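# Stow lamp-lit kits in drawers, return signalled kit

## Task

Some or all of the kits on the tray have a lit lamp beside them, and no two lit lamps share a colour. Move every kit with a lit lamp into its own drawer (a drawer that held nothing at the start, never two kits in one), then close all drawers completely; kits with no lit lamp stay on the tray. After a short time the signal tower shows one of the lamp colours. Take only the kit whose lamp showed that colour back to the tray and again close all drawers completely. Nothing may rely on the robot to stay in its final place. At the end, release everything and pull the grippers away.

## Robot and tools

Robot: two 7-joint arms, left_arm and right_arm, each with a parallel gripper. All positions use one world frame: origin on the table surface midway between the arms, +z up, +x pointing out across the table, left_arm sitting on the +y side. The arm names say nothing about which side of a picture something appears on.

execute_actions takes "actions", a list holding zero or one item, plus an optional "pictures" boolean (images come by default). An empty list just reports the current state. An item with "rows" is a motion: 1 to 15 rows, and "steps" from 1 to 15 (default 15), each step lasting 1/30 s. Row k drives step k; if steps outnumber rows, the final row is reused. An item with only "steps" (up to 300) is a wait, measured from the previous result and including your thinking time. A refused call moves nothing.

Each row is a single list of 20 numbers covering both arms: left_arm's 7 joint targets, then its gripper position, force_limit, speed; then the same 10 for right_arm. Joint targets are absolute angles in radians, in the order printed on the Joint positions line: waist (-2.744 to 2.744), shoulder (-1.784 to 1.784), upper arm roll (-2.901 to 2.901), elbow (-3.042 to -0.152), forearm roll (-2.807 to 2.807), wrist pitch (0.544 to 4.517), wrist roll (-3.016 to 3.016). A target more than 0.018 rad beyond a stated end, and also beyond the joint's last reported angle, gets the call refused. True ends may sit 0.018 rad either side of these; targets past a true end are clipped there, possibly reported as "joint sent to its limit" (which may refer to an earlier, still-running action). Absence of that message proves nothing.

Gripper numbers are absolute settings in [-1, 1]. position: +1 fully open (140 mm), about -0.8 pads touch, -1 closes until something blocks. force_limit: roughly 14 N at -1, 60 N at 0, 107 N at +1 (for parts up to 40 mm wide). speed: gap changes about 30 mm/s at -1, 140 at 0, 250 at +1. To leave a gripper untouched, resend its previous three values; 0 is a real setting, not "no change".

Motion limits: per step, each joint's command is kept within a lead of its measured angle (0.248 rad for waist, shoulder, upper arm roll, elbow; 0.677 forearm roll; 0.715 wrist pitch; 1.54 wrist roll), and if the targets would move the gripper over 70 mm from where it is, all joints are scaled back. So large moves take several calls. Between calls the arms continue toward the last row sent until everything has nearly stopped or a step is HELD.

Results: the state line gives, per arm, end_effector_position (metres) and end_effector_quat_wxyz in the world frame; accuracy drops at long reach. That point lies between the pads when closed; fingertips extend about 33 mm past it closed and 9 mm open. Fingers point along the gripper's +z and close along its y; closing pushes the tips roughly 24 mm further out, so keep clearance above surfaces. object_status: 0 moving, 1 blocked while opening, 2 blocked while closing (a grip; check for this after sending -1), 3 reached the setting or pads met (a thin part may still be held). position_measured is in counts, 3 open to 230 pads touching, not linear. Stopped fingers hold until position changes by at least 0.01 or the object yields; to squeeze harder, raise force_limit and switch position between -1 and -0.98. Joint positions and Joint velocities give one block per arm (rad, rad/s). Joint torques are total drive output; External joint torques estimate outside load (including friction and held weight), or say "no reading". "joint command not followed" means the clearance check altered targets; HELD marks steps where your row was partly or wholly not sent. MOTOR HOT warns of heating from holding loads; OVER-TEMPERATURE FAULT brakes that arm until cool.

Faults: a joint torque reaching its load limit (waist 35, shoulder 35, upper arm roll 32, elbow 30, forearm roll 12, wrist pitch 12, wrist roll 12 N m) or an outside force of 40 N on an arm, tool or held item (weight included) halts that arm for 10 s and drops the rest of the call.

zoom_image: "camera" is one of cam_head_left, cam_head_right (896x504), cam_left_wrist, cam_right_wrist (616x616, fisheye); "region" is [x0, y0, x1, y1] in that image's pixels from the top-left, at most 504 by 504. Head cameras are fixed above and behind the arms (near x -0.22, z 0.85); wrist camera poses follow their arm's joints. Calibration given is approximate.

finished_scene: {"scene": n} closes the current scene irreversibly and reports whether the goal was met. Replying without any tool call ends the run.

Avoid: knocking or placing anything off the table, dropping or slamming parts, hard pushes, arms pressing on each other. Held parts may occasionally be tugged and loose items nudged by outside disturbances; recheck grips.

Each tool is called after ">>>" by a JSON object that holds its "method" and its "body".

## Session

>>> {"method": "execute_actions", "body": {"actions": []}}

Scene clock: 0.00 s of 15600.00 s.
left_arm: end_effector_position=(+0.4309, +0.6673, +0.3597) position_measured=3 object_status=3 end_effector_quat_wxyz=(+0.092, +0.914, -0.355, -0.172) | right_arm: end_effector_position=(+0.5271, -0.0817, +0.2502) position_measured=3 object_status=3 end_effector_quat_wxyz=(-0.390, +0.815, -0.409, +0.127)
Joint positions: left_arm=[ 0.48   0.203 -0.008 -1.428  0.146  1.266 -0.326] | right_arm=[ 0.733  0.017 -0.05  -2.264  1.415  2.995 -1.392]
Joint velocities: left_arm=[ 0.    -0.    -0.001 -0.001  0.002 -0.    -0.   ] | right_arm=[ 0.     0.     0.001  0.001 -0.    -0.001 -0.001]
Joint torques (N m, as the joint torque sensors report them, + toward a larger angle): no reading
External joint torques (N m, as the arm's controller estimates them; a push from outside toward a larger angle lowers the number): no reading

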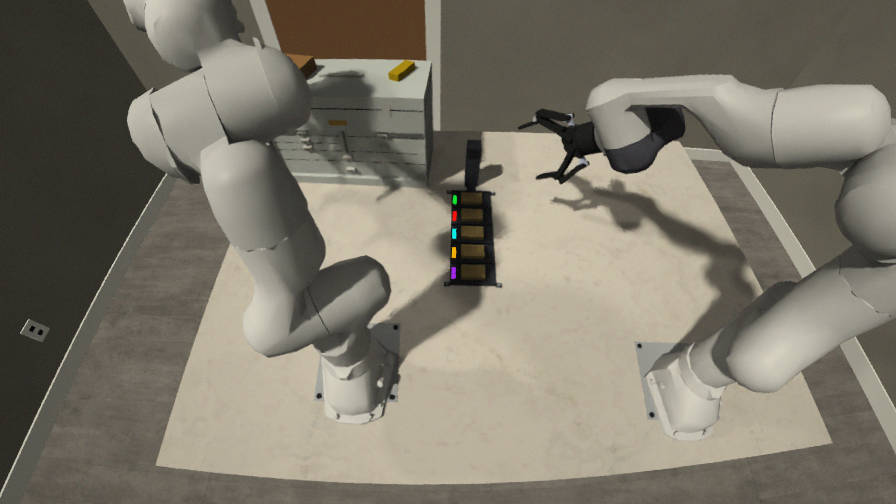

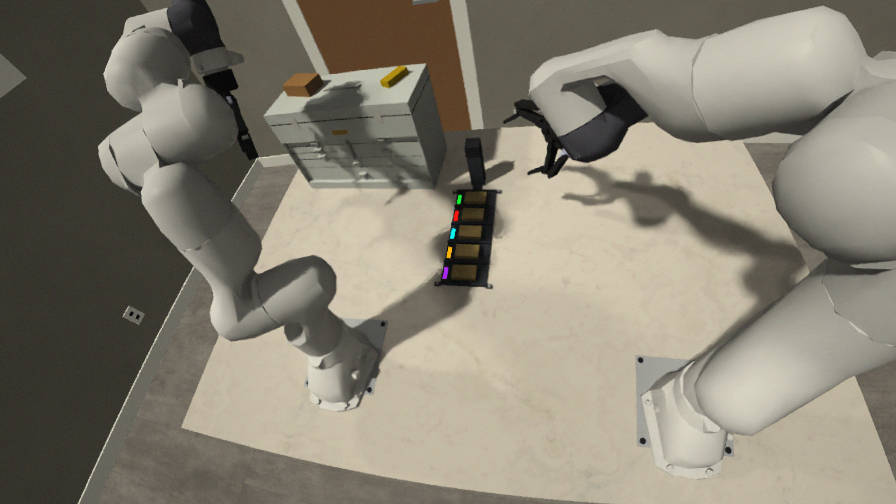

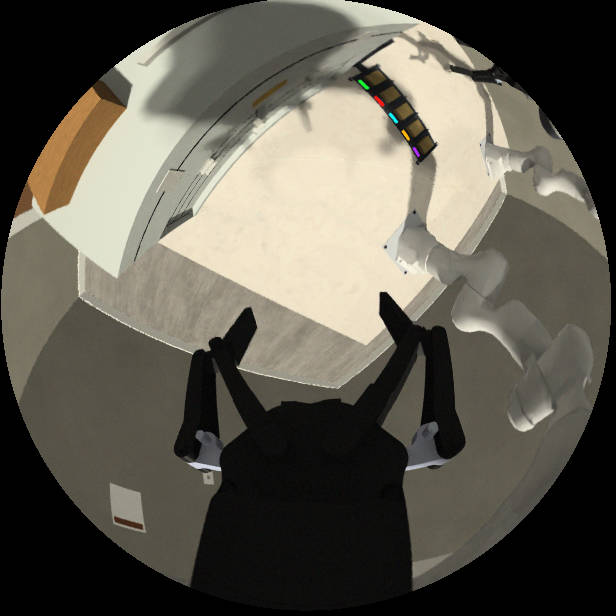

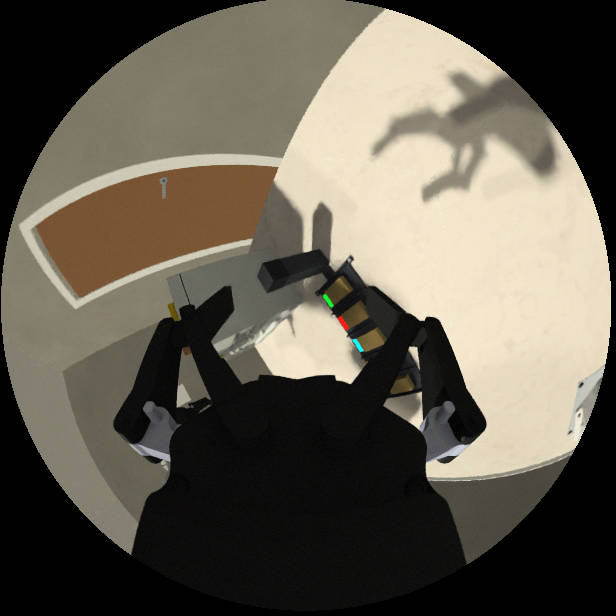

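>>> {"method": "zoom_image", "body": {"camera": "cam_head_right", "region": [250, 50, 520, 300]}}

>>> {"method": "zoom_image", "body": {"camera": "cam_head_left", "region": [250, 50, 520, 300]}}

Region (250, 50, 520, 300) of cam_head_right's 896x504 image, scaled by 1.867, with more detail than that image has; it fills the top 467 rows of this view, and the rest is white.

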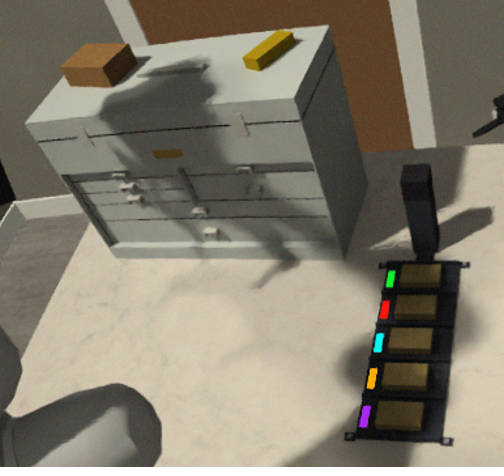

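Region (250, 50, 520, 300) of cam_head_left's 896x504 image, scaled by 1.867, with more detail than that image has; it fills the top 467 rows of this view, and the rest is white.

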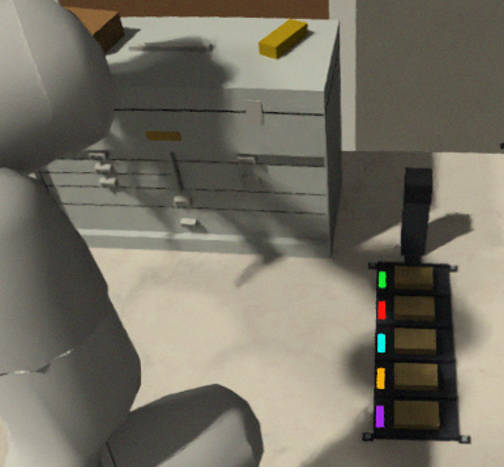

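>>> {"method": "execute_actions", "body": {"actions": [{"rows":[[0.1,-0.7,0,-2.7,0,2.54,-1.571,1,0,0,-0.2,0.017,-0.05,-2.264,1.415,2.995,-1.392,1,0,0]],"steps":15}], "pictures": false}}

>>> {"method": "execute_actions", "body": {"actions": [{"steps":90}]}}

Scene clock: 80.63 s of 15600.00 s.
left_arm: end_effector_position=(+0.5693, +0.5211, +0.4108) position_measured=3 object_status=3 end_effector_quat_wxyz=(-0.068, +0.955, -0.278, +0.077) | right_arm: end_effector_position=(+0.6217, -0.3731, +0.2500) position_measured=3 object_status=3 end_effector_quat_wxyz=(-0.353, +0.703, -0.580, +0.210)
Joint positions: left_arm=[ 0.192 -0.148 -0.002 -1.81   0.051  1.861 -0.809] | right_arm=[ 0.277  0.017 -0.046 -2.264  1.415  2.992 -1.392]
Joint velocities: left_arm=[-0.371 -0.844 -0.033 -0.819 -0.126  1.314 -0.878] | right_arm=[-0.912 -0.002 -0.069  0.002  0.    -0.    -0.001]
Joint torques (N m, as the joint torque sensors report them, + toward a larger angle): left_arm=[  1.8  -24.93   1.24  25.04   0.66   4.36  -0.34] | right_arm=[  3.07 -32.4    1.    23.14  -1.6    1.87   0.07]
External joint torques (N m, as the arm's controller estimates them; a push from outside toward a larger angle lowers the number): left_arm=[-1.78 -1.58 -2.46 -1.78 -0.57  1.   -0.33] | right_arm=[-0.79 -0.84 -2.    0.84 -0.13  0.12  0.11]
Steps of this call (steps 1 to 90: nothing new was sent; then 77.13 s passed at rest; steps 91 to 105: all 15 steps of this action). Readings (joint positions | what the end effector reports):
91: left_arm=[0.468 0.189 -0.000 -1.452 0.138 1.300 -0.361] | right_arm=[0.713 0.017 -0.039 -2.264 1.415 2.993 -1.392] | left_arm position_measured=3 object_status=3 | right_arm position_measured=3 object_status=3
92: left_arm=[0.452 0.170 0.004 -1.477 0.130 1.336 -0.397] | right_arm=[0.687 0.017 -0.036 -2.264 1.415 2.992 -1.392] | left_arm position_measured=3 object_status=3 | right_arm position_measured=3 object_status=3
94: left_arm=[0.411 0.127 0.005 -1.525 0.114 1.408 -0.465] | right_arm=[0.628 0.017 -0.036 -2.264 1.415 2.992 -1.392] | left_arm position_measured=3 object_status=3 | right_arm position_measured=3 object_status=3
98: left_arm=[0.320 0.038 0.004 -1.617 0.088 1.556 -0.591] | right_arm=[0.502 0.017 -0.041 -2.264 1.415 2.992 -1.392] | left_arm position_measured=3 object_status=3 | right_arm position_measured=3 object_status=3
105: the state above

Scene clock: 83.63 s of 15600.00 s.
left_arm: end_effector_position=(+0.4884, +0.4463, +0.3140) position_measured=3 object_status=3 end_effector_quat_wxyz=(-0.018, +0.963, +0.051, +0.264) | right_arm: end_effector_position=(+0.5715, -0.6985, +0.2502) position_measured=3 object_status=3 end_effector_quat_wxyz=(+0.291, -0.544, +0.732, -0.289)
Joint positions: left_arm=[ 0.103 -0.698 -0.002 -2.699  0.003  2.536 -1.564] | right_arm=[-0.2    0.017 -0.052 -2.264  1.415  2.995 -1.392]
Joint velocities: left_arm=[-0.    -0.001 -0.     0.001 -0.     0.    -0.002] | right_arm=[ 0.001  0.     0.001 -0.    -0.002 -0.001  0.   ]
Joint torques (N m, as the joint torque sensors report them, + toward a larger angle): left_arm=[ -2.02 -10.63   1.33  23.47   0.2    4.17  -0.27] | right_arm=[  0.05 -32.6   -0.14  23.29  -1.57   1.63   0.1 ]
External joint torques (N m, as the arm's controller estimates them; a push from outside toward a larger angle lowers the number): left_arm=[-1.99 -1.64  1.97 -1.7  -0.59  0.76 -0.28] | right_arm=[-0.08 -1.72 -0.21  0.61 -0.03 -0.08  0.14]
Steps of this call (steps 1 to 60: the robot went on to your last target; steps 61 to 90: nothing new was sent). Readings (joint positions | what the end effector reports):
1: left_arm=[0.179 -0.180 -0.002 -1.842 0.046 1.910 -0.840] | right_arm=[0.244 0.017 -0.046 -2.264 1.415 2.992 -1.392] | left_arm position_measured=3 object_status=3 | right_arm position_measured=3 object_status=3
2: left_arm=[0.168 -0.214 -0.002 -1.878 0.042 1.960 -0.873] | right_arm=[0.211 0.017 -0.046 -2.264 1.415 2.992 -1.392] | left_arm position_measured=3 object_status=3 | right_arm position_measured=3 object_status=3
4: left_arm=[0.146 -0.294 -0.002 -1.962 0.033 2.065 -0.947] | right_arm=[0.146 0.017 -0.047 -2.264 1.415 2.992 -1.392] | left_arm position_measured=3 object_status=3 | right_arm position_measured=3 object_status=3
8: left_arm=[0.113 -0.545 -0.002 -2.223 0.016 2.292 -1.134] | right_arm=[0.015 0.017 -0.048 -2.264 1.415 2.992 -1.392] | left_arm position_measured=3 object_status=3 | right_arm position_measured=3 object_status=3
90: the state above
All arms were judged still, so your last target was given up. Only a new action makes them travel on or press farther. Fingers that are still opening or closing keep moving.
camera_calibration (this result's frames):
cam_left_wrist: T_world_to_cam=[[-0.00110013, -0.990646, -0.136454, 0.493713], [-0.995144, 0.0145148, -0.097353, 0.523236], [0.0984229, 0.135684, -0.985851, 0.391547], [0, 0, 0, 1]] pos_world=[0.482702, 0.428373, 0.504315]
cam_right_wrist: T_world_to_cam=[[-0.638906, 0.244649, -0.729346, 0.715657], [-0.0627066, 0.928366, 0.366338, 0.583922], [0.766725, 0.279791, -0.577798, 0.0780514], [0, 0, 0, 1]] pos_world=[0.43401, -0.739016, 0.353147]

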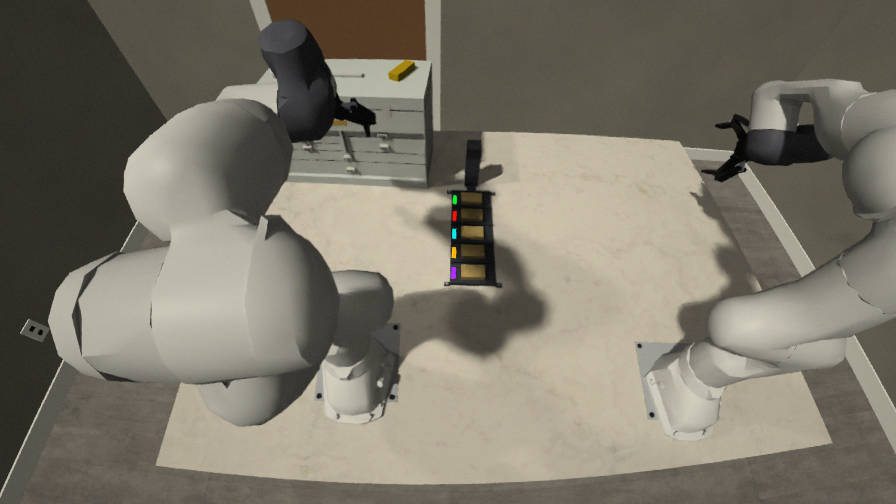

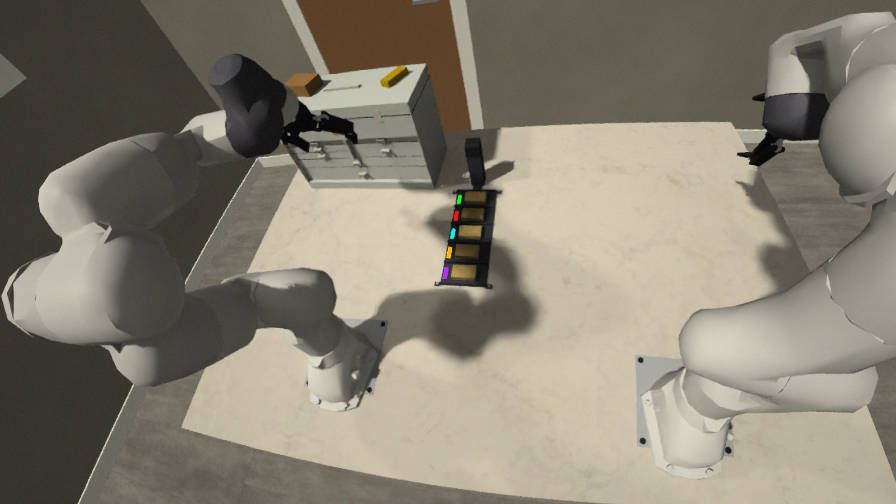

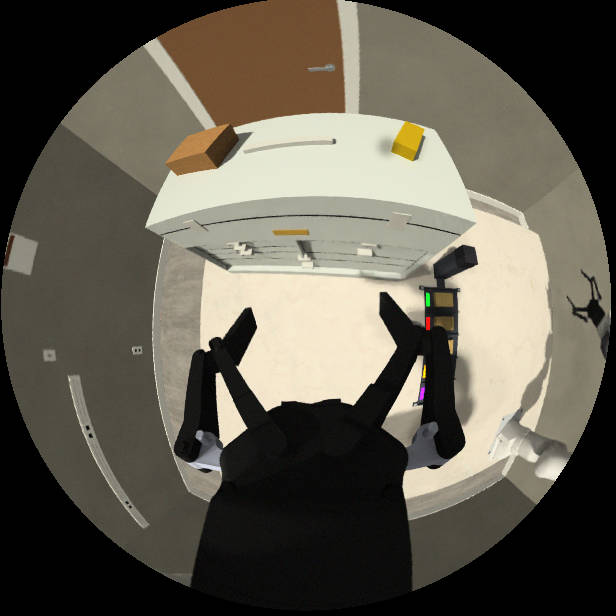

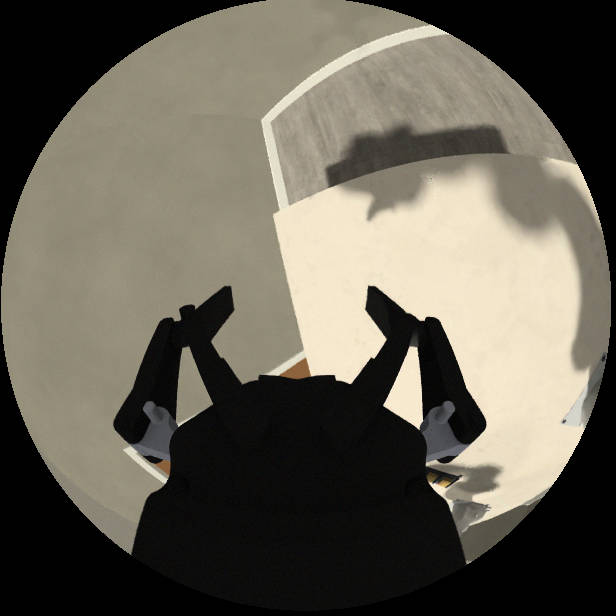

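>>> {"method": "execute_actions", "body": {"actions": [{"rows":[[0.1,-0.463,0,-2.935,0,2.994,-1.571,1,0,0,-0.2,0.017,-0.05,-2.264,1.415,2.995,-1.392,1,0,0]],"steps":15}], "pictures": false}}

>>> {"method": "execute_actions", "body": {"actions": [{"steps":60}]}}

Scene clock: 139.13 s of 15600.00 s.
left_arm: end_effector_position=(+0.4681, +0.4435, +0.1612) position_measured=3 object_status=3 end_effector_quat_wxyz=(-0.016, +0.970, +0.051, +0.238) | right_arm: end_effector_position=(+0.5715, -0.6984, +0.2502) position_measured=3 object_status=3 end_effector_quat_wxyz=(+0.291, -0.544, +0.732, -0.289)
Joint positions: left_arm=[ 0.103 -0.463 -0.002 -2.936  0.003  2.955 -1.564] | right_arm=[-0.2    0.017 -0.052 -2.264  1.415  2.995 -1.392]
Joint velocities: left_arm=[-0.001 -0.    -0.001  0.    -0.     0.215 -0.001] | right_arm=[-0.    -0.002  0.001  0.     0.001 -0.     0.   ]
Joint torques (N m, as the joint torque sensors report them, + toward a larger angle): left_arm=[ -2.03 -12.14   1.39  21.26   0.01   4.11  -0.27] | right_arm=[  0.2  -32.9    0.11  22.85  -1.56   1.64   0.04]
External joint torques (N m, as the arm's controller estimates them; a push from outside toward a larger angle lowers the number): left_arm=[-2.02  0.31  1.82  0.47 -0.52  0.87 -0.29] | right_arm=[ 0.14 -1.89  0.12  0.14 -0.02 -0.08  0.08]
Steps of this call (steps 1 to 90: nothing new was sent; then 52.00 s passed at rest; steps 91 to 105: all 15 steps of this action). Readings (joint positions | what the end effector reports):
91: left_arm=[0.103 -0.684 -0.002 -2.714 0.003 2.577 -1.564] | right_arm=[-0.200 0.017 -0.052 -2.264 1.415 2.995 -1.392] | left_arm position_measured=3 object_status=3 | right_arm position_measured=3 object_status=3
92: left_arm=[0.103 -0.655 -0.002 -2.742 0.003 2.616 -1.564] | right_arm=[-0.200 0.017 -0.052 -2.264 1.415 2.995 -1.392] | left_arm position_measured=3 object_status=3 | right_arm position_measured=3 object_status=3
94: left_arm=[0.103 -0.584 -0.002 -2.811 0.003 2.702 -1.564] | right_arm=[-0.200 0.017 -0.052 -2.264 1.415 2.995 -1.392] | left_arm position_measured=3 object_status=3 | right_arm position_measured=3 object_status=3
98: left_arm=[0.103 -0.473 -0.002 -2.924 0.003 2.852 -1.564] | right_arm=[-0.200 0.017 -0.052 -2.264 1.415 2.995 -1.392] | left_arm position_measured=3 object_status=3 | right_arm position_measured=3 object_status=3
105: the state above

Scene clock: 141.13 s of 15600.00 s.
left_arm: end_effector_position=(+0.4764, +0.4445, +0.1692) position_measured=3 object_status=3 end_effector_quat_wxyz=(-0.017, +0.965, +0.051, +0.255) | right_arm: end_effector_position=(+0.5715, -0.6984, +0.2502) position_measured=3 object_status=3 end_effector_quat_wxyz=(+0.291, -0.544, +0.732, -0.289)
Joint positions: left_arm=[ 0.103 -0.463 -0.002 -2.936  0.003  2.99  -1.564] | right_arm=[-0.2    0.017 -0.052 -2.264  1.415  2.995 -1.392]
Joint velocities: left_arm=[ 0.001 -0.001 -0.001 -0.001 -0.001 -0.     0.002] | right_arm=[ 0.    -0.     0.    -0.002 -0.001  0.     0.   ]
Joint torques (N m, as the joint torque sensors report them, + toward a larger angle): left_arm=[ -2.24 -11.99   1.39  20.56   0.07   4.2   -0.12] | right_arm=[  0.26 -32.63   0.03  23.38  -1.57   1.65  -0.01]
External joint torques (N m, as the arm's controller estimates them; a push from outside toward a larger angle lowers the number): left_arm=[-2.27  0.65  1.79 -0.5  -0.46  0.84 -0.14] | right_arm=[ 0.2  -1.76  0.03  0.74 -0.03 -0.06  0.03]
Steps of this call (steps 1 to 30: the robot went on to your last target; steps 31 to 60: nothing new was sent). Readings (joint positions | what the end effector reports):
1: left_arm=[0.103 -0.463 -0.002 -2.936 0.003 2.961 -1.564] | right_arm=[-0.200 0.017 -0.052 -2.264 1.415 2.995 -1.392] | left_arm position_measured=3 object_status=3 | right_arm position_measured=3 object_status=3
2: left_arm=[0.103 -0.463 -0.002 -2.936 0.003 2.966 -1.564] | right_arm=[-0.200 0.017 -0.052 -2.264 1.415 2.995 -1.392] | left_arm position_measured=3 object_status=3 | right_arm position_measured=3 object_status=3
4: left_arm=[0.103 -0.463 -0.002 -2.936 0.003 2.974 -1.564] | right_arm=[-0.200 0.017 -0.052 -2.264 1.415 2.995 -1.392] | left_arm position_measured=3 object_status=3 | right_arm position_measured=3 object_status=3
8: left_arm=[0.103 -0.463 -0.002 -2.936 0.003 2.983 -1.564] | right_arm=[-0.200 0.017 -0.052 -2.264 1.415 2.995 -1.392] | left_arm position_measured=3 object_status=3 | right_arm position_measured=3 object_status=3
60: the state above
All arms were judged still, so your last target was given up. Only a new action makes them travel on or press farther. Fingers that are still opening or closing keep moving.
camera_calibration (this result's frames):
cam_left_wrist: T_world_to_cam=[[-0.00454541, -0.991109, -0.132974, 0.473387], [-0.996688, 0.0152865, -0.0798672, 0.494616], [0.0811898, 0.13217, -0.987896, 0.260366], [0, 0, 0, 1]] pos_world=[0.473991, 0.427205, 0.359666]
cam_right_wrist: T_world_to_cam=[[-0.638915, 0.244624, -0.729346, 0.715646], [-0.0627434, 0.928364, 0.366339, 0.583918], [0.766714, 0.279821, -0.577797, 0.0780639], [0, 0, 0, 1]] pos_world=[0.434022, -0.738997, 0.353147]

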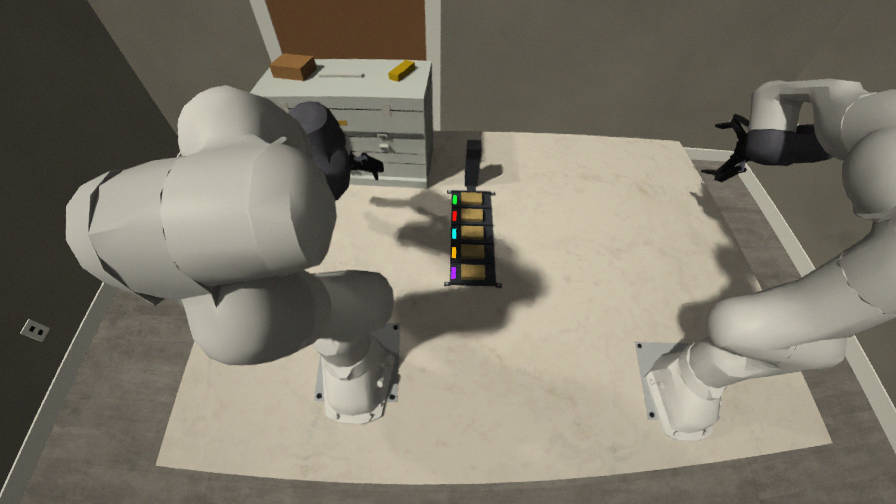

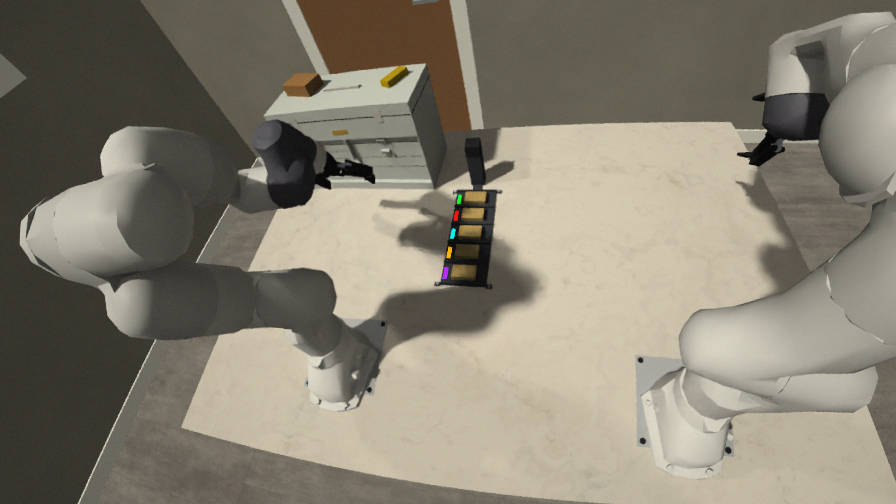

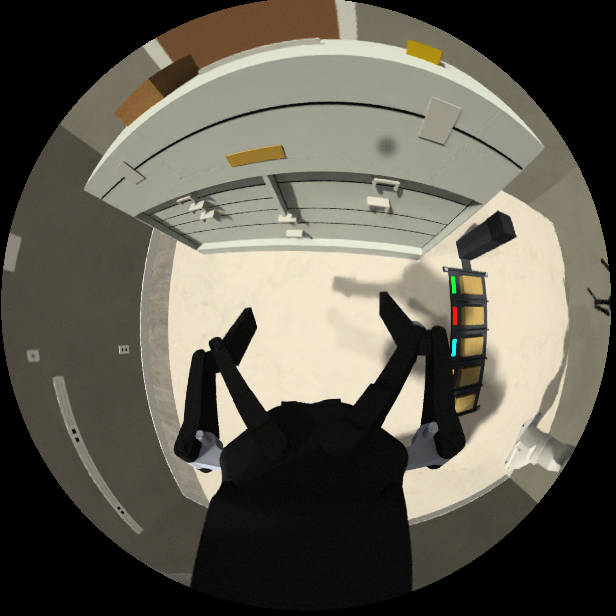

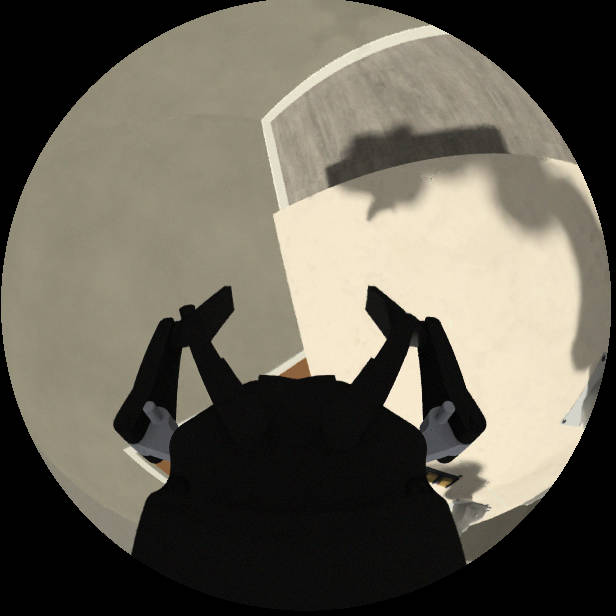

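>>> {"method": "zoom_image", "body": {"camera": "cam_left_wrist", "region": [130, 150, 490, 270]}}

Region (130, 150, 490, 270) of cam_left_wrist's 616x616 image, scaled by 1.400, with more detail than that image has.

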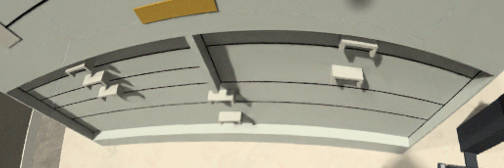

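>>> {"method": "zoom_image", "body": {"camera": "cam_left_wrist", "region": [260, 160, 440, 270]}}

>>> {"method": "zoom_image", "body": {"camera": "cam_left_wrist", "region": [130, 160, 310, 270]}}

Region (260, 160, 440, 270) of cam_left_wrist's 616x616 image, scaled by 2.800, with more detail than that image has.

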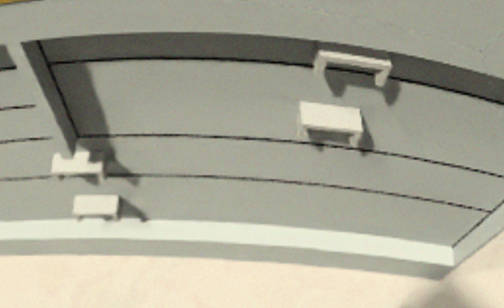

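Region (130, 160, 310, 270) of cam_left_wrist's 616x616 image, scaled by 2.800, with more detail than that image has.

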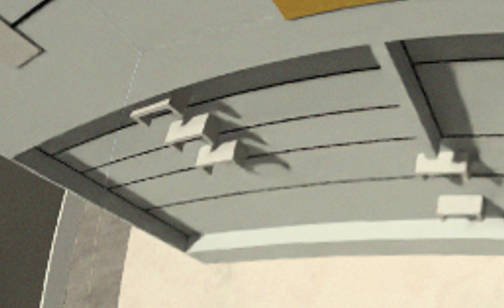

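>>> {"method": "execute_actions", "body": {"actions": [{"rows":[[-0.06,-0.09,0,-2.973,0,3.756,-1.571,0,0,0,-0.2,0.017,-0.05,-2.264,1.415,2.995,-1.392,1,0,0]],"steps":15}], "pictures": false}}

>>> {"method": "execute_actions", "body": {"actions": [{"steps":60}]}}

Scene clock: 243.07 s of 15600.00 s.
left_arm: end_effector_position=(+0.5339, +0.3673, +0.1530) position_measured=108 object_status=0 end_effector_quat_wxyz=(+0.008, +0.916, -0.024, +0.399) | right_arm: end_effector_position=(+0.5715, -0.6984, +0.2502) position_measured=3 object_status=3 end_effector_quat_wxyz=(+0.291, -0.544, +0.732, -0.289)
Joint positions: left_arm=[-0.057 -0.093 -0.001 -2.974  0.001  3.703 -1.564] | right_arm=[-0.2    0.017 -0.052 -2.264  1.415  2.995 -1.392]
Joint velocities: left_arm=[-0.003  0.004  0.     0.004 -0.     0.301 -0.001] | right_arm=[-0.001  0.     0.    -0.     0.    -0.001 -0.002]
Joint torques (N m, as the joint torque sensors report them, + toward a larger angle): left_arm=[ -2.79 -17.13   1.11  14.43   0.18   4.25  -0.23] | right_arm=[  0.46 -32.98   0.19  22.97  -1.52   1.58   0.05]
External joint torques (N m, as the arm's controller estimates them; a push from outside toward a larger angle lowers the number): left_arm=[-2.82  1.79  1.16  0.12 -0.03  0.89 -0.25] | right_arm=[ 0.54 -2.1   0.32  0.36  0.   -0.15  0.09]
Steps of this call (steps 1 to 90: nothing new was sent; then 98.43 s passed at rest; steps 91 to 105: all 15 steps of this action). Readings (joint positions | what the end effector reports):
91: left_arm=[0.082 -0.435 0.004 -2.937 0.000 3.058 -1.564] | right_arm=[-0.200 0.017 -0.052 -2.264 1.415 2.995 -1.392] | left_arm position_measured=3 object_status=0 | right_arm position_measured=3 object_status=3
92: left_arm=[0.054 -0.388 0.004 -2.939 0.000 3.139 -1.564] | right_arm=[-0.200 0.017 -0.052 -2.264 1.415 2.995 -1.392] | left_arm position_measured=10 object_status=0 | right_arm position_measured=3 object_status=3
94: left_arm=[-0.003 -0.255 0.003 -2.948 0.000 3.328 -1.564] | right_arm=[-0.200 0.017 -0.052 -2.264 1.415 2.995 -1.392] | left_arm position_measured=25 object_status=0 | right_arm position_measured=3 object_status=3
98: left_arm=[-0.050 -0.109 -0.001 -2.975 0.001 3.555 -1.564] | right_arm=[-0.200 0.017 -0.052 -2.264 1.415 2.995 -1.392] | left_arm position_measured=55 object_status=0 | right_arm position_measured=3 object_status=3
105: the state above

Scene clock: 245.07 s of 15600.00 s.
left_arm: end_effector_position=(+0.5409, +0.3669, +0.1671) position_measured=129 object_status=3 end_effector_quat_wxyz=(+0.008, +0.907, -0.023, +0.421) | right_arm: end_effector_position=(+0.5715, -0.6984, +0.2502) position_measured=3 object_status=3 end_effector_quat_wxyz=(+0.291, -0.544, +0.732, -0.289)
Joint positions: left_arm=[-0.057 -0.092 -0.001 -2.974  0.001  3.752 -1.564] | right_arm=[-0.2    0.017 -0.052 -2.264  1.415  2.995 -1.392]
Joint velocities: left_arm=[ 0.001  0.001  0.    -0.     0.001 -0.     0.001] | right_arm=[ 0.001  0.001  0.    -0.    -0.    -0.001  0.001]
Joint torques (N m, as the joint torque sensors report them, + toward a larger angle): left_arm=[ -2.34 -17.62   0.8   14.86   0.22   4.27  -0.2 ] | right_arm=[  0.   -32.72  -0.28  23.23  -1.57   1.63   0.05]
External joint torques (N m, as the arm's controller estimates them; a push from outside toward a larger angle lowers the number): left_arm=[-2.38  1.55  0.85  0.28  0.    0.78 -0.22] | right_arm=[-0.18 -1.92 -0.41  0.61 -0.02 -0.07  0.09]
Steps of this call (steps 1 to 30: the robot went on to your last target; steps 31 to 60: nothing new was sent). Readings (joint positions | what the end effector reports):
1: left_arm=[-0.057 -0.093 -0.001 -2.974 0.001 3.712 -1.564] | right_arm=[-0.200 0.017 -0.052 -2.264 1.415 2.995 -1.392] | left_arm position_measured=116 object_status=0 | right_arm position_measured=3 object_status=3
2: left_arm=[-0.057 -0.093 -0.001 -2.974 0.001 3.719 -1.564] | right_arm=[-0.200 0.017 -0.052 -2.264 1.415 2.995 -1.392] | left_arm position_measured=123 object_status=0 | right_arm position_measured=3 object_status=3
4: left_arm=[-0.057 -0.092 -0.001 -2.974 0.001 3.730 -1.564] | right_arm=[-0.200 0.017 -0.052 -2.264 1.415 2.995 -1.392] | left_arm position_measured=129 object_status=0 | right_arm position_measured=3 object_status=3
8: left_arm=[-0.057 -0.092 -0.001 -2.974 0.001 3.742 -1.564] | right_arm=[-0.200 0.017 -0.052 -2.264 1.415 2.995 -1.392] | left_arm position_measured=129 object_status=0 | right_arm position_measured=3 object_status=3
60: the state above
All arms were judged still, so your last target was given up. Only a new action makes them travel on or press farther. Fingers that are still opening or closing keep moving.
camera_calibration (this result's frames):
cam_left_wrist: T_world_to_cam=[[-0.108275, -0.980717, -0.1627, 0.453748], [-0.893571, 0.167735, -0.416409, 0.504469], [0.435669, 0.100297, -0.894501, 0.0675689], [0, 0, 0, 1]] pos_world=[0.470471, 0.353604, 0.34433]
cam_right_wrist: T_world_to_cam=[[-0.63892, 0.244613, -0.729346, 0.715641], [-0.0627595, 0.928362, 0.366339, 0.583917], [0.766709, 0.279835, -0.577797, 0.0780694], [0, 0, 0, 1]] pos_world=[0.434027, -0.738988, 0.353147]

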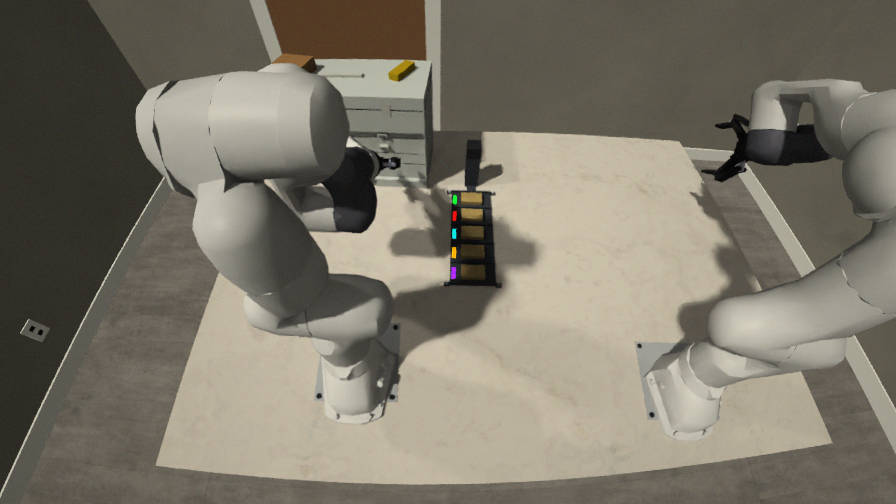

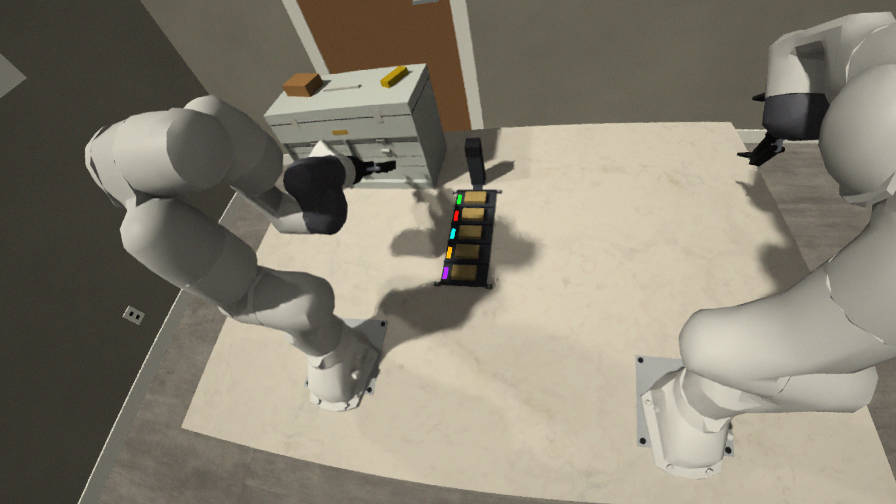

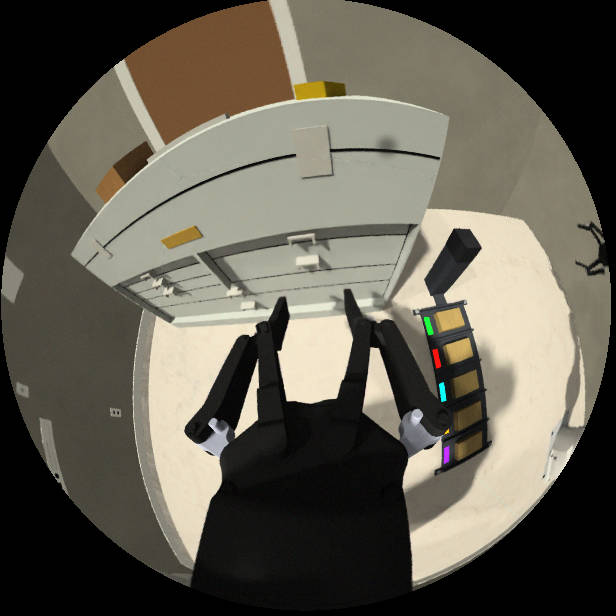

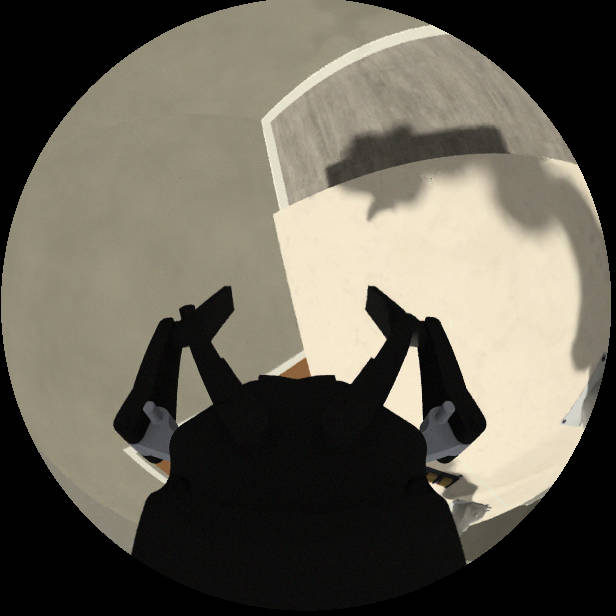

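>>> {"method": "execute_actions", "body": {"actions": [{"rows":[[-0.057,-0.056,0,-2.883,0,3.704,-1.571,0,0,0,-0.2,0.017,-0.05,-2.264,1.415,2.995,-1.392,1,0,0]],"steps":15}], "pictures": false}}

>>> {"method": "execute_actions", "body": {"actions": [{"steps":40}]}}

>>> {"method": "zoom_image", "body": {"camera": "cam_left_wrist", "region": [210, 200, 410, 350]}}

Scene clock: 277.53 s of 15600.00 s.
left_arm: end_effector_position=(+0.5729, +0.3655, +0.1798) position_measured=129 object_status=3 end_effector_quat_wxyz=(+0.008, +0.904, -0.023, +0.428) | right_arm: end_effector_position=(+0.5715, -0.6984, +0.2502) position_measured=3 object_status=3 end_effector_quat_wxyz=(+0.291, -0.544, +0.732, -0.289)
Joint positions: left_arm=[-0.057 -0.058 -0.001 -2.885  0.001  3.711 -1.564] | right_arm=[-0.2    0.017 -0.052 -2.264  1.415  2.995 -1.392]
Joint velocities: left_arm=[ 0.001  0.     0.     0.001  0.001 -0.015  0.   ] | right_arm=[-0.     0.    -0.001 -0.    -0.001  0.001 -0.001]
Joint torques (N m, as the joint torque sensors report them, + toward a larger angle): left_arm=[ -0.81 -19.98   1.56  16.25   0.31   2.98  -0.27] | right_arm=[ -0.21 -32.66  -0.06  23.04  -1.54   1.6    0.02]
External joint torques (N m, as the arm's controller estimates them; a push from outside toward a larger angle lowers the number): left_arm=[-0.82  1.51  1.6   0.5   0.04 -0.52 -0.29] | right_arm=[-0.09 -1.71  0.12  0.36 -0.01 -0.15  0.06]
Steps of this call (steps 1 to 90: nothing new was sent; then 28.97 s passed at rest; steps 91 to 105: all 15 steps of this action). Readings (joint positions | what the end effector reports):
91: left_arm=[-0.057 -0.083 -0.001 -2.956 0.001 3.744 -1.564] | right_arm=[-0.200 0.017 -0.052 -2.264 1.415 2.995 -1.392] | left_arm position_measured=129 object_status=3 | right_arm position_measured=3 object_status=3
92: left_arm=[-0.057 -0.073 -0.001 -2.932 0.001 3.737 -1.564] | right_arm=[-0.200 0.017 -0.052 -2.264 1.415 2.995 -1.392] | left_arm position_measured=129 object_status=3 | right_arm position_measured=3 object_status=3
94: left_arm=[-0.057 -0.065 -0.001 -2.902 0.001 3.728 -1.564] | right_arm=[-0.200 0.017 -0.052 -2.264 1.415 2.995 -1.392] | left_arm position_measured=129 object_status=3 | right_arm position_measured=3 object_status=3
98: left_arm=[-0.057 -0.060 -0.001 -2.886 0.001 3.718 -1.564] | right_arm=[-0.200 0.017 -0.052 -2.264 1.415 2.995 -1.392] | left_arm position_measured=129 object_status=3 | right_arm position_measured=3 object_status=3
105: the state above

Scene clock: 278.87 s of 15600.00 s.
left_arm: end_effector_position=(+0.5726, +0.3655, +0.1791) position_measured=129 object_status=3 end_effector_quat_wxyz=(+0.008, +0.904, -0.023, +0.427) | right_arm: end_effector_position=(+0.5715, -0.6984, +0.2502) position_measured=3 object_status=3 end_effector_quat_wxyz=(+0.291, -0.544, +0.732, -0.289)
Joint positions: left_arm=[-0.057 -0.058 -0.001 -2.884  0.001  3.708 -1.564] | right_arm=[-0.2    0.017 -0.052 -2.264  1.415  2.995 -1.392]
Joint velocities: left_arm=[ 0.    -0.    -0.001  0.002 -0.001 -0.     0.001] | right_arm=[-0.     0.     0.001  0.001  0.001 -0.001  0.001]
Joint torques (N m, as the joint torque sensors report them, + toward a larger angle): left_arm=[ -0.3  -19.23   1.43  15.77   0.33   2.94  -0.24] | right_arm=[  0.05 -32.68  -0.35  23.41  -1.58   1.67   0.  ]
External joint torques (N m, as the arm's controller estimates them; a push from outside toward a larger angle lowers the number): left_arm=[-0.27  2.17  1.51  0.1   0.06 -0.55 -0.27] | right_arm=[-0.03 -1.85 -0.37  0.77 -0.04 -0.04  0.04]
Steps of this call (steps 1 to 15: the robot went on to your last target; steps 16 to 40: nothing new was sent). Readings (joint positions | what the end effector reports):
1: left_arm=[-0.057 -0.058 -0.001 -2.885 0.001 3.710 -1.564] | right_arm=[-0.200 0.017 -0.052 -2.264 1.415 2.995 -1.392] | left_arm position_measured=129 object_status=3 | right_arm position_measured=3 object_status=3
2: left_arm=[-0.057 -0.058 -0.001 -2.885 0.001 3.710 -1.564] | right_arm=[-0.200 0.017 -0.052 -2.264 1.415 2.995 -1.392] | left_arm position_measured=129 object_status=3 | right_arm position_measured=3 object_status=3
4: left_arm=[-0.057 -0.058 -0.001 -2.885 0.001 3.709 -1.564] | right_arm=[-0.200 0.017 -0.052 -2.264 1.415 2.995 -1.392] | left_arm position_measured=129 object_status=3 | right_arm position_measured=3 object_status=3
8: left_arm=[-0.057 -0.058 -0.001 -2.885 0.001 3.709 -1.564] | right_arm=[-0.200 0.017 -0.052 -2.264 1.415 2.995 -1.392] | left_arm position_measured=129 object_status=3 | right_arm position_measured=3 object_status=3
40: the state above
All arms were judged still, so your last target was given up. Only a new action makes them travel on or press farther. Fingers that are still opening or closing keep moving.
camera_calibration (this result's frames):
cam_left_wrist: T_world_to_cam=[[-0.106124, -0.980839, -0.163381, 0.456753], [-0.888539, 0.167299, -0.427211, 0.537308], [0.446358, 0.0998329, -0.889268, 0.0578047], [0, 0, 0, 1]] pos_world=[0.500091, 0.352339, 0.355573]
cam_right_wrist: T_world_to_cam=[[-0.638919, 0.244613, -0.729346, 0.715641], [-0.0627596, 0.928362, 0.366339, 0.583917], [0.766709, 0.279835, -0.577797, 0.0780693], [0, 0, 0, 1]] pos_world=[0.434027, -0.738988, 0.353147]

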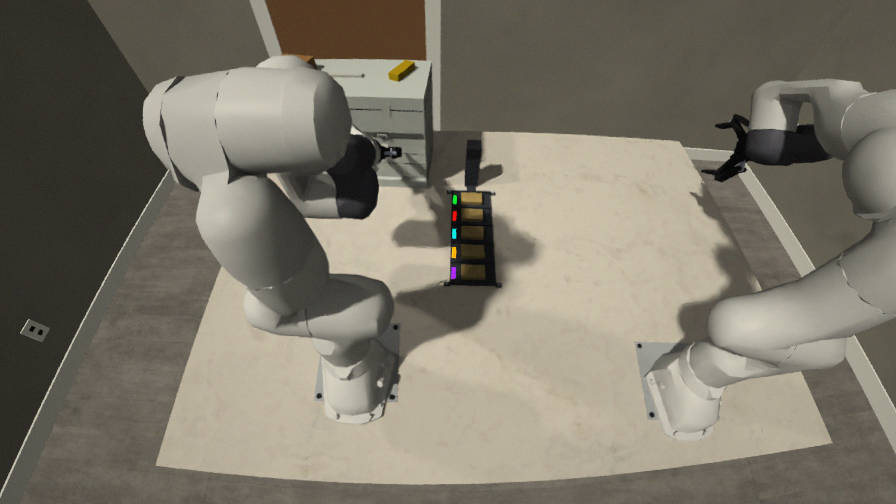

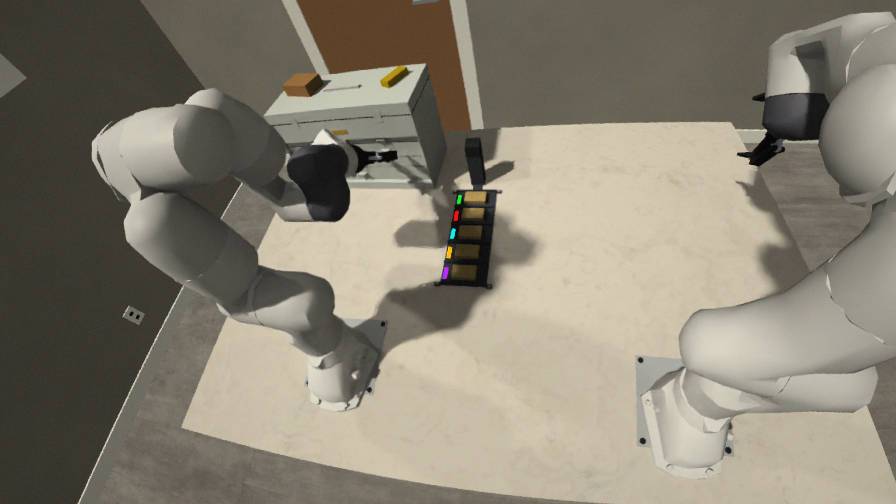

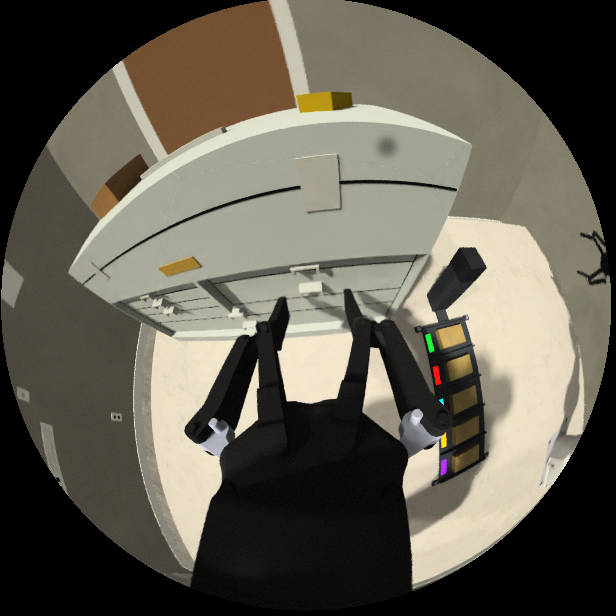

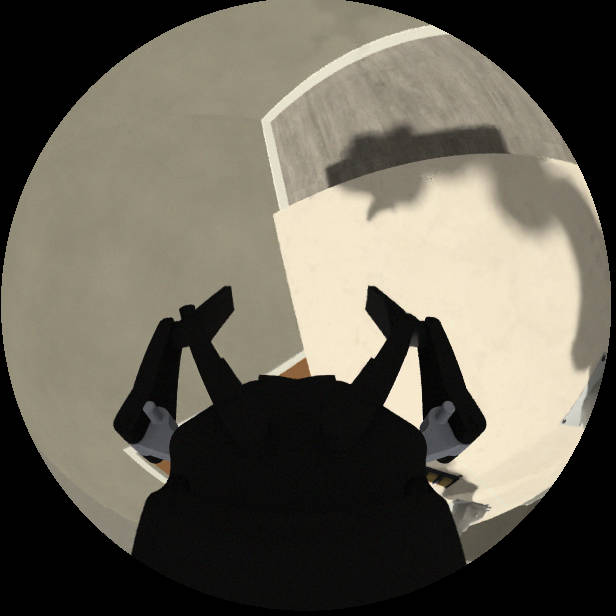

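Region (210, 200, 410, 350) of cam_left_wrist's 616x616 image, scaled by 2.520, with more detail than that image has; it fills the top 378 rows of this view, and the rest is white.

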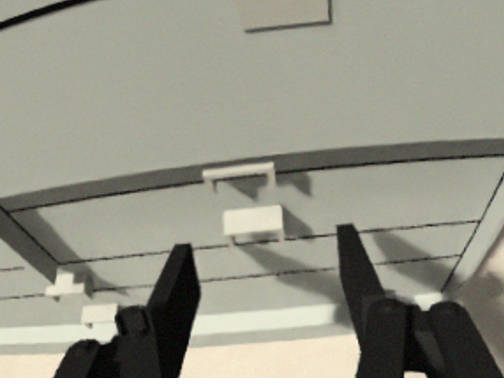

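>>> {"method": "zoom_image", "body": {"camera": "cam_head_right", "region": [330, 90, 450, 200]}}

Region (330, 90, 450, 200) of cam_head_right's 896x504 image, scaled by 4.200, with more detail than that image has; it fills the top 462 rows of this view, and the rest is white.

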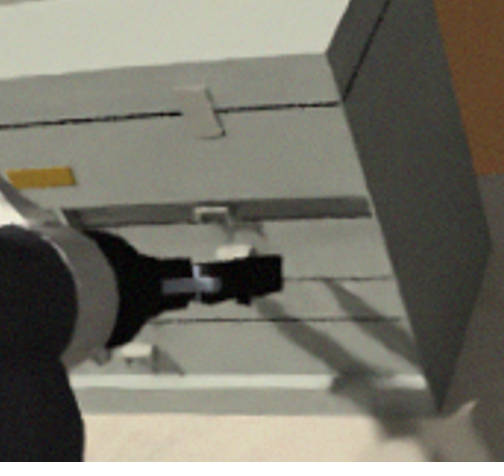

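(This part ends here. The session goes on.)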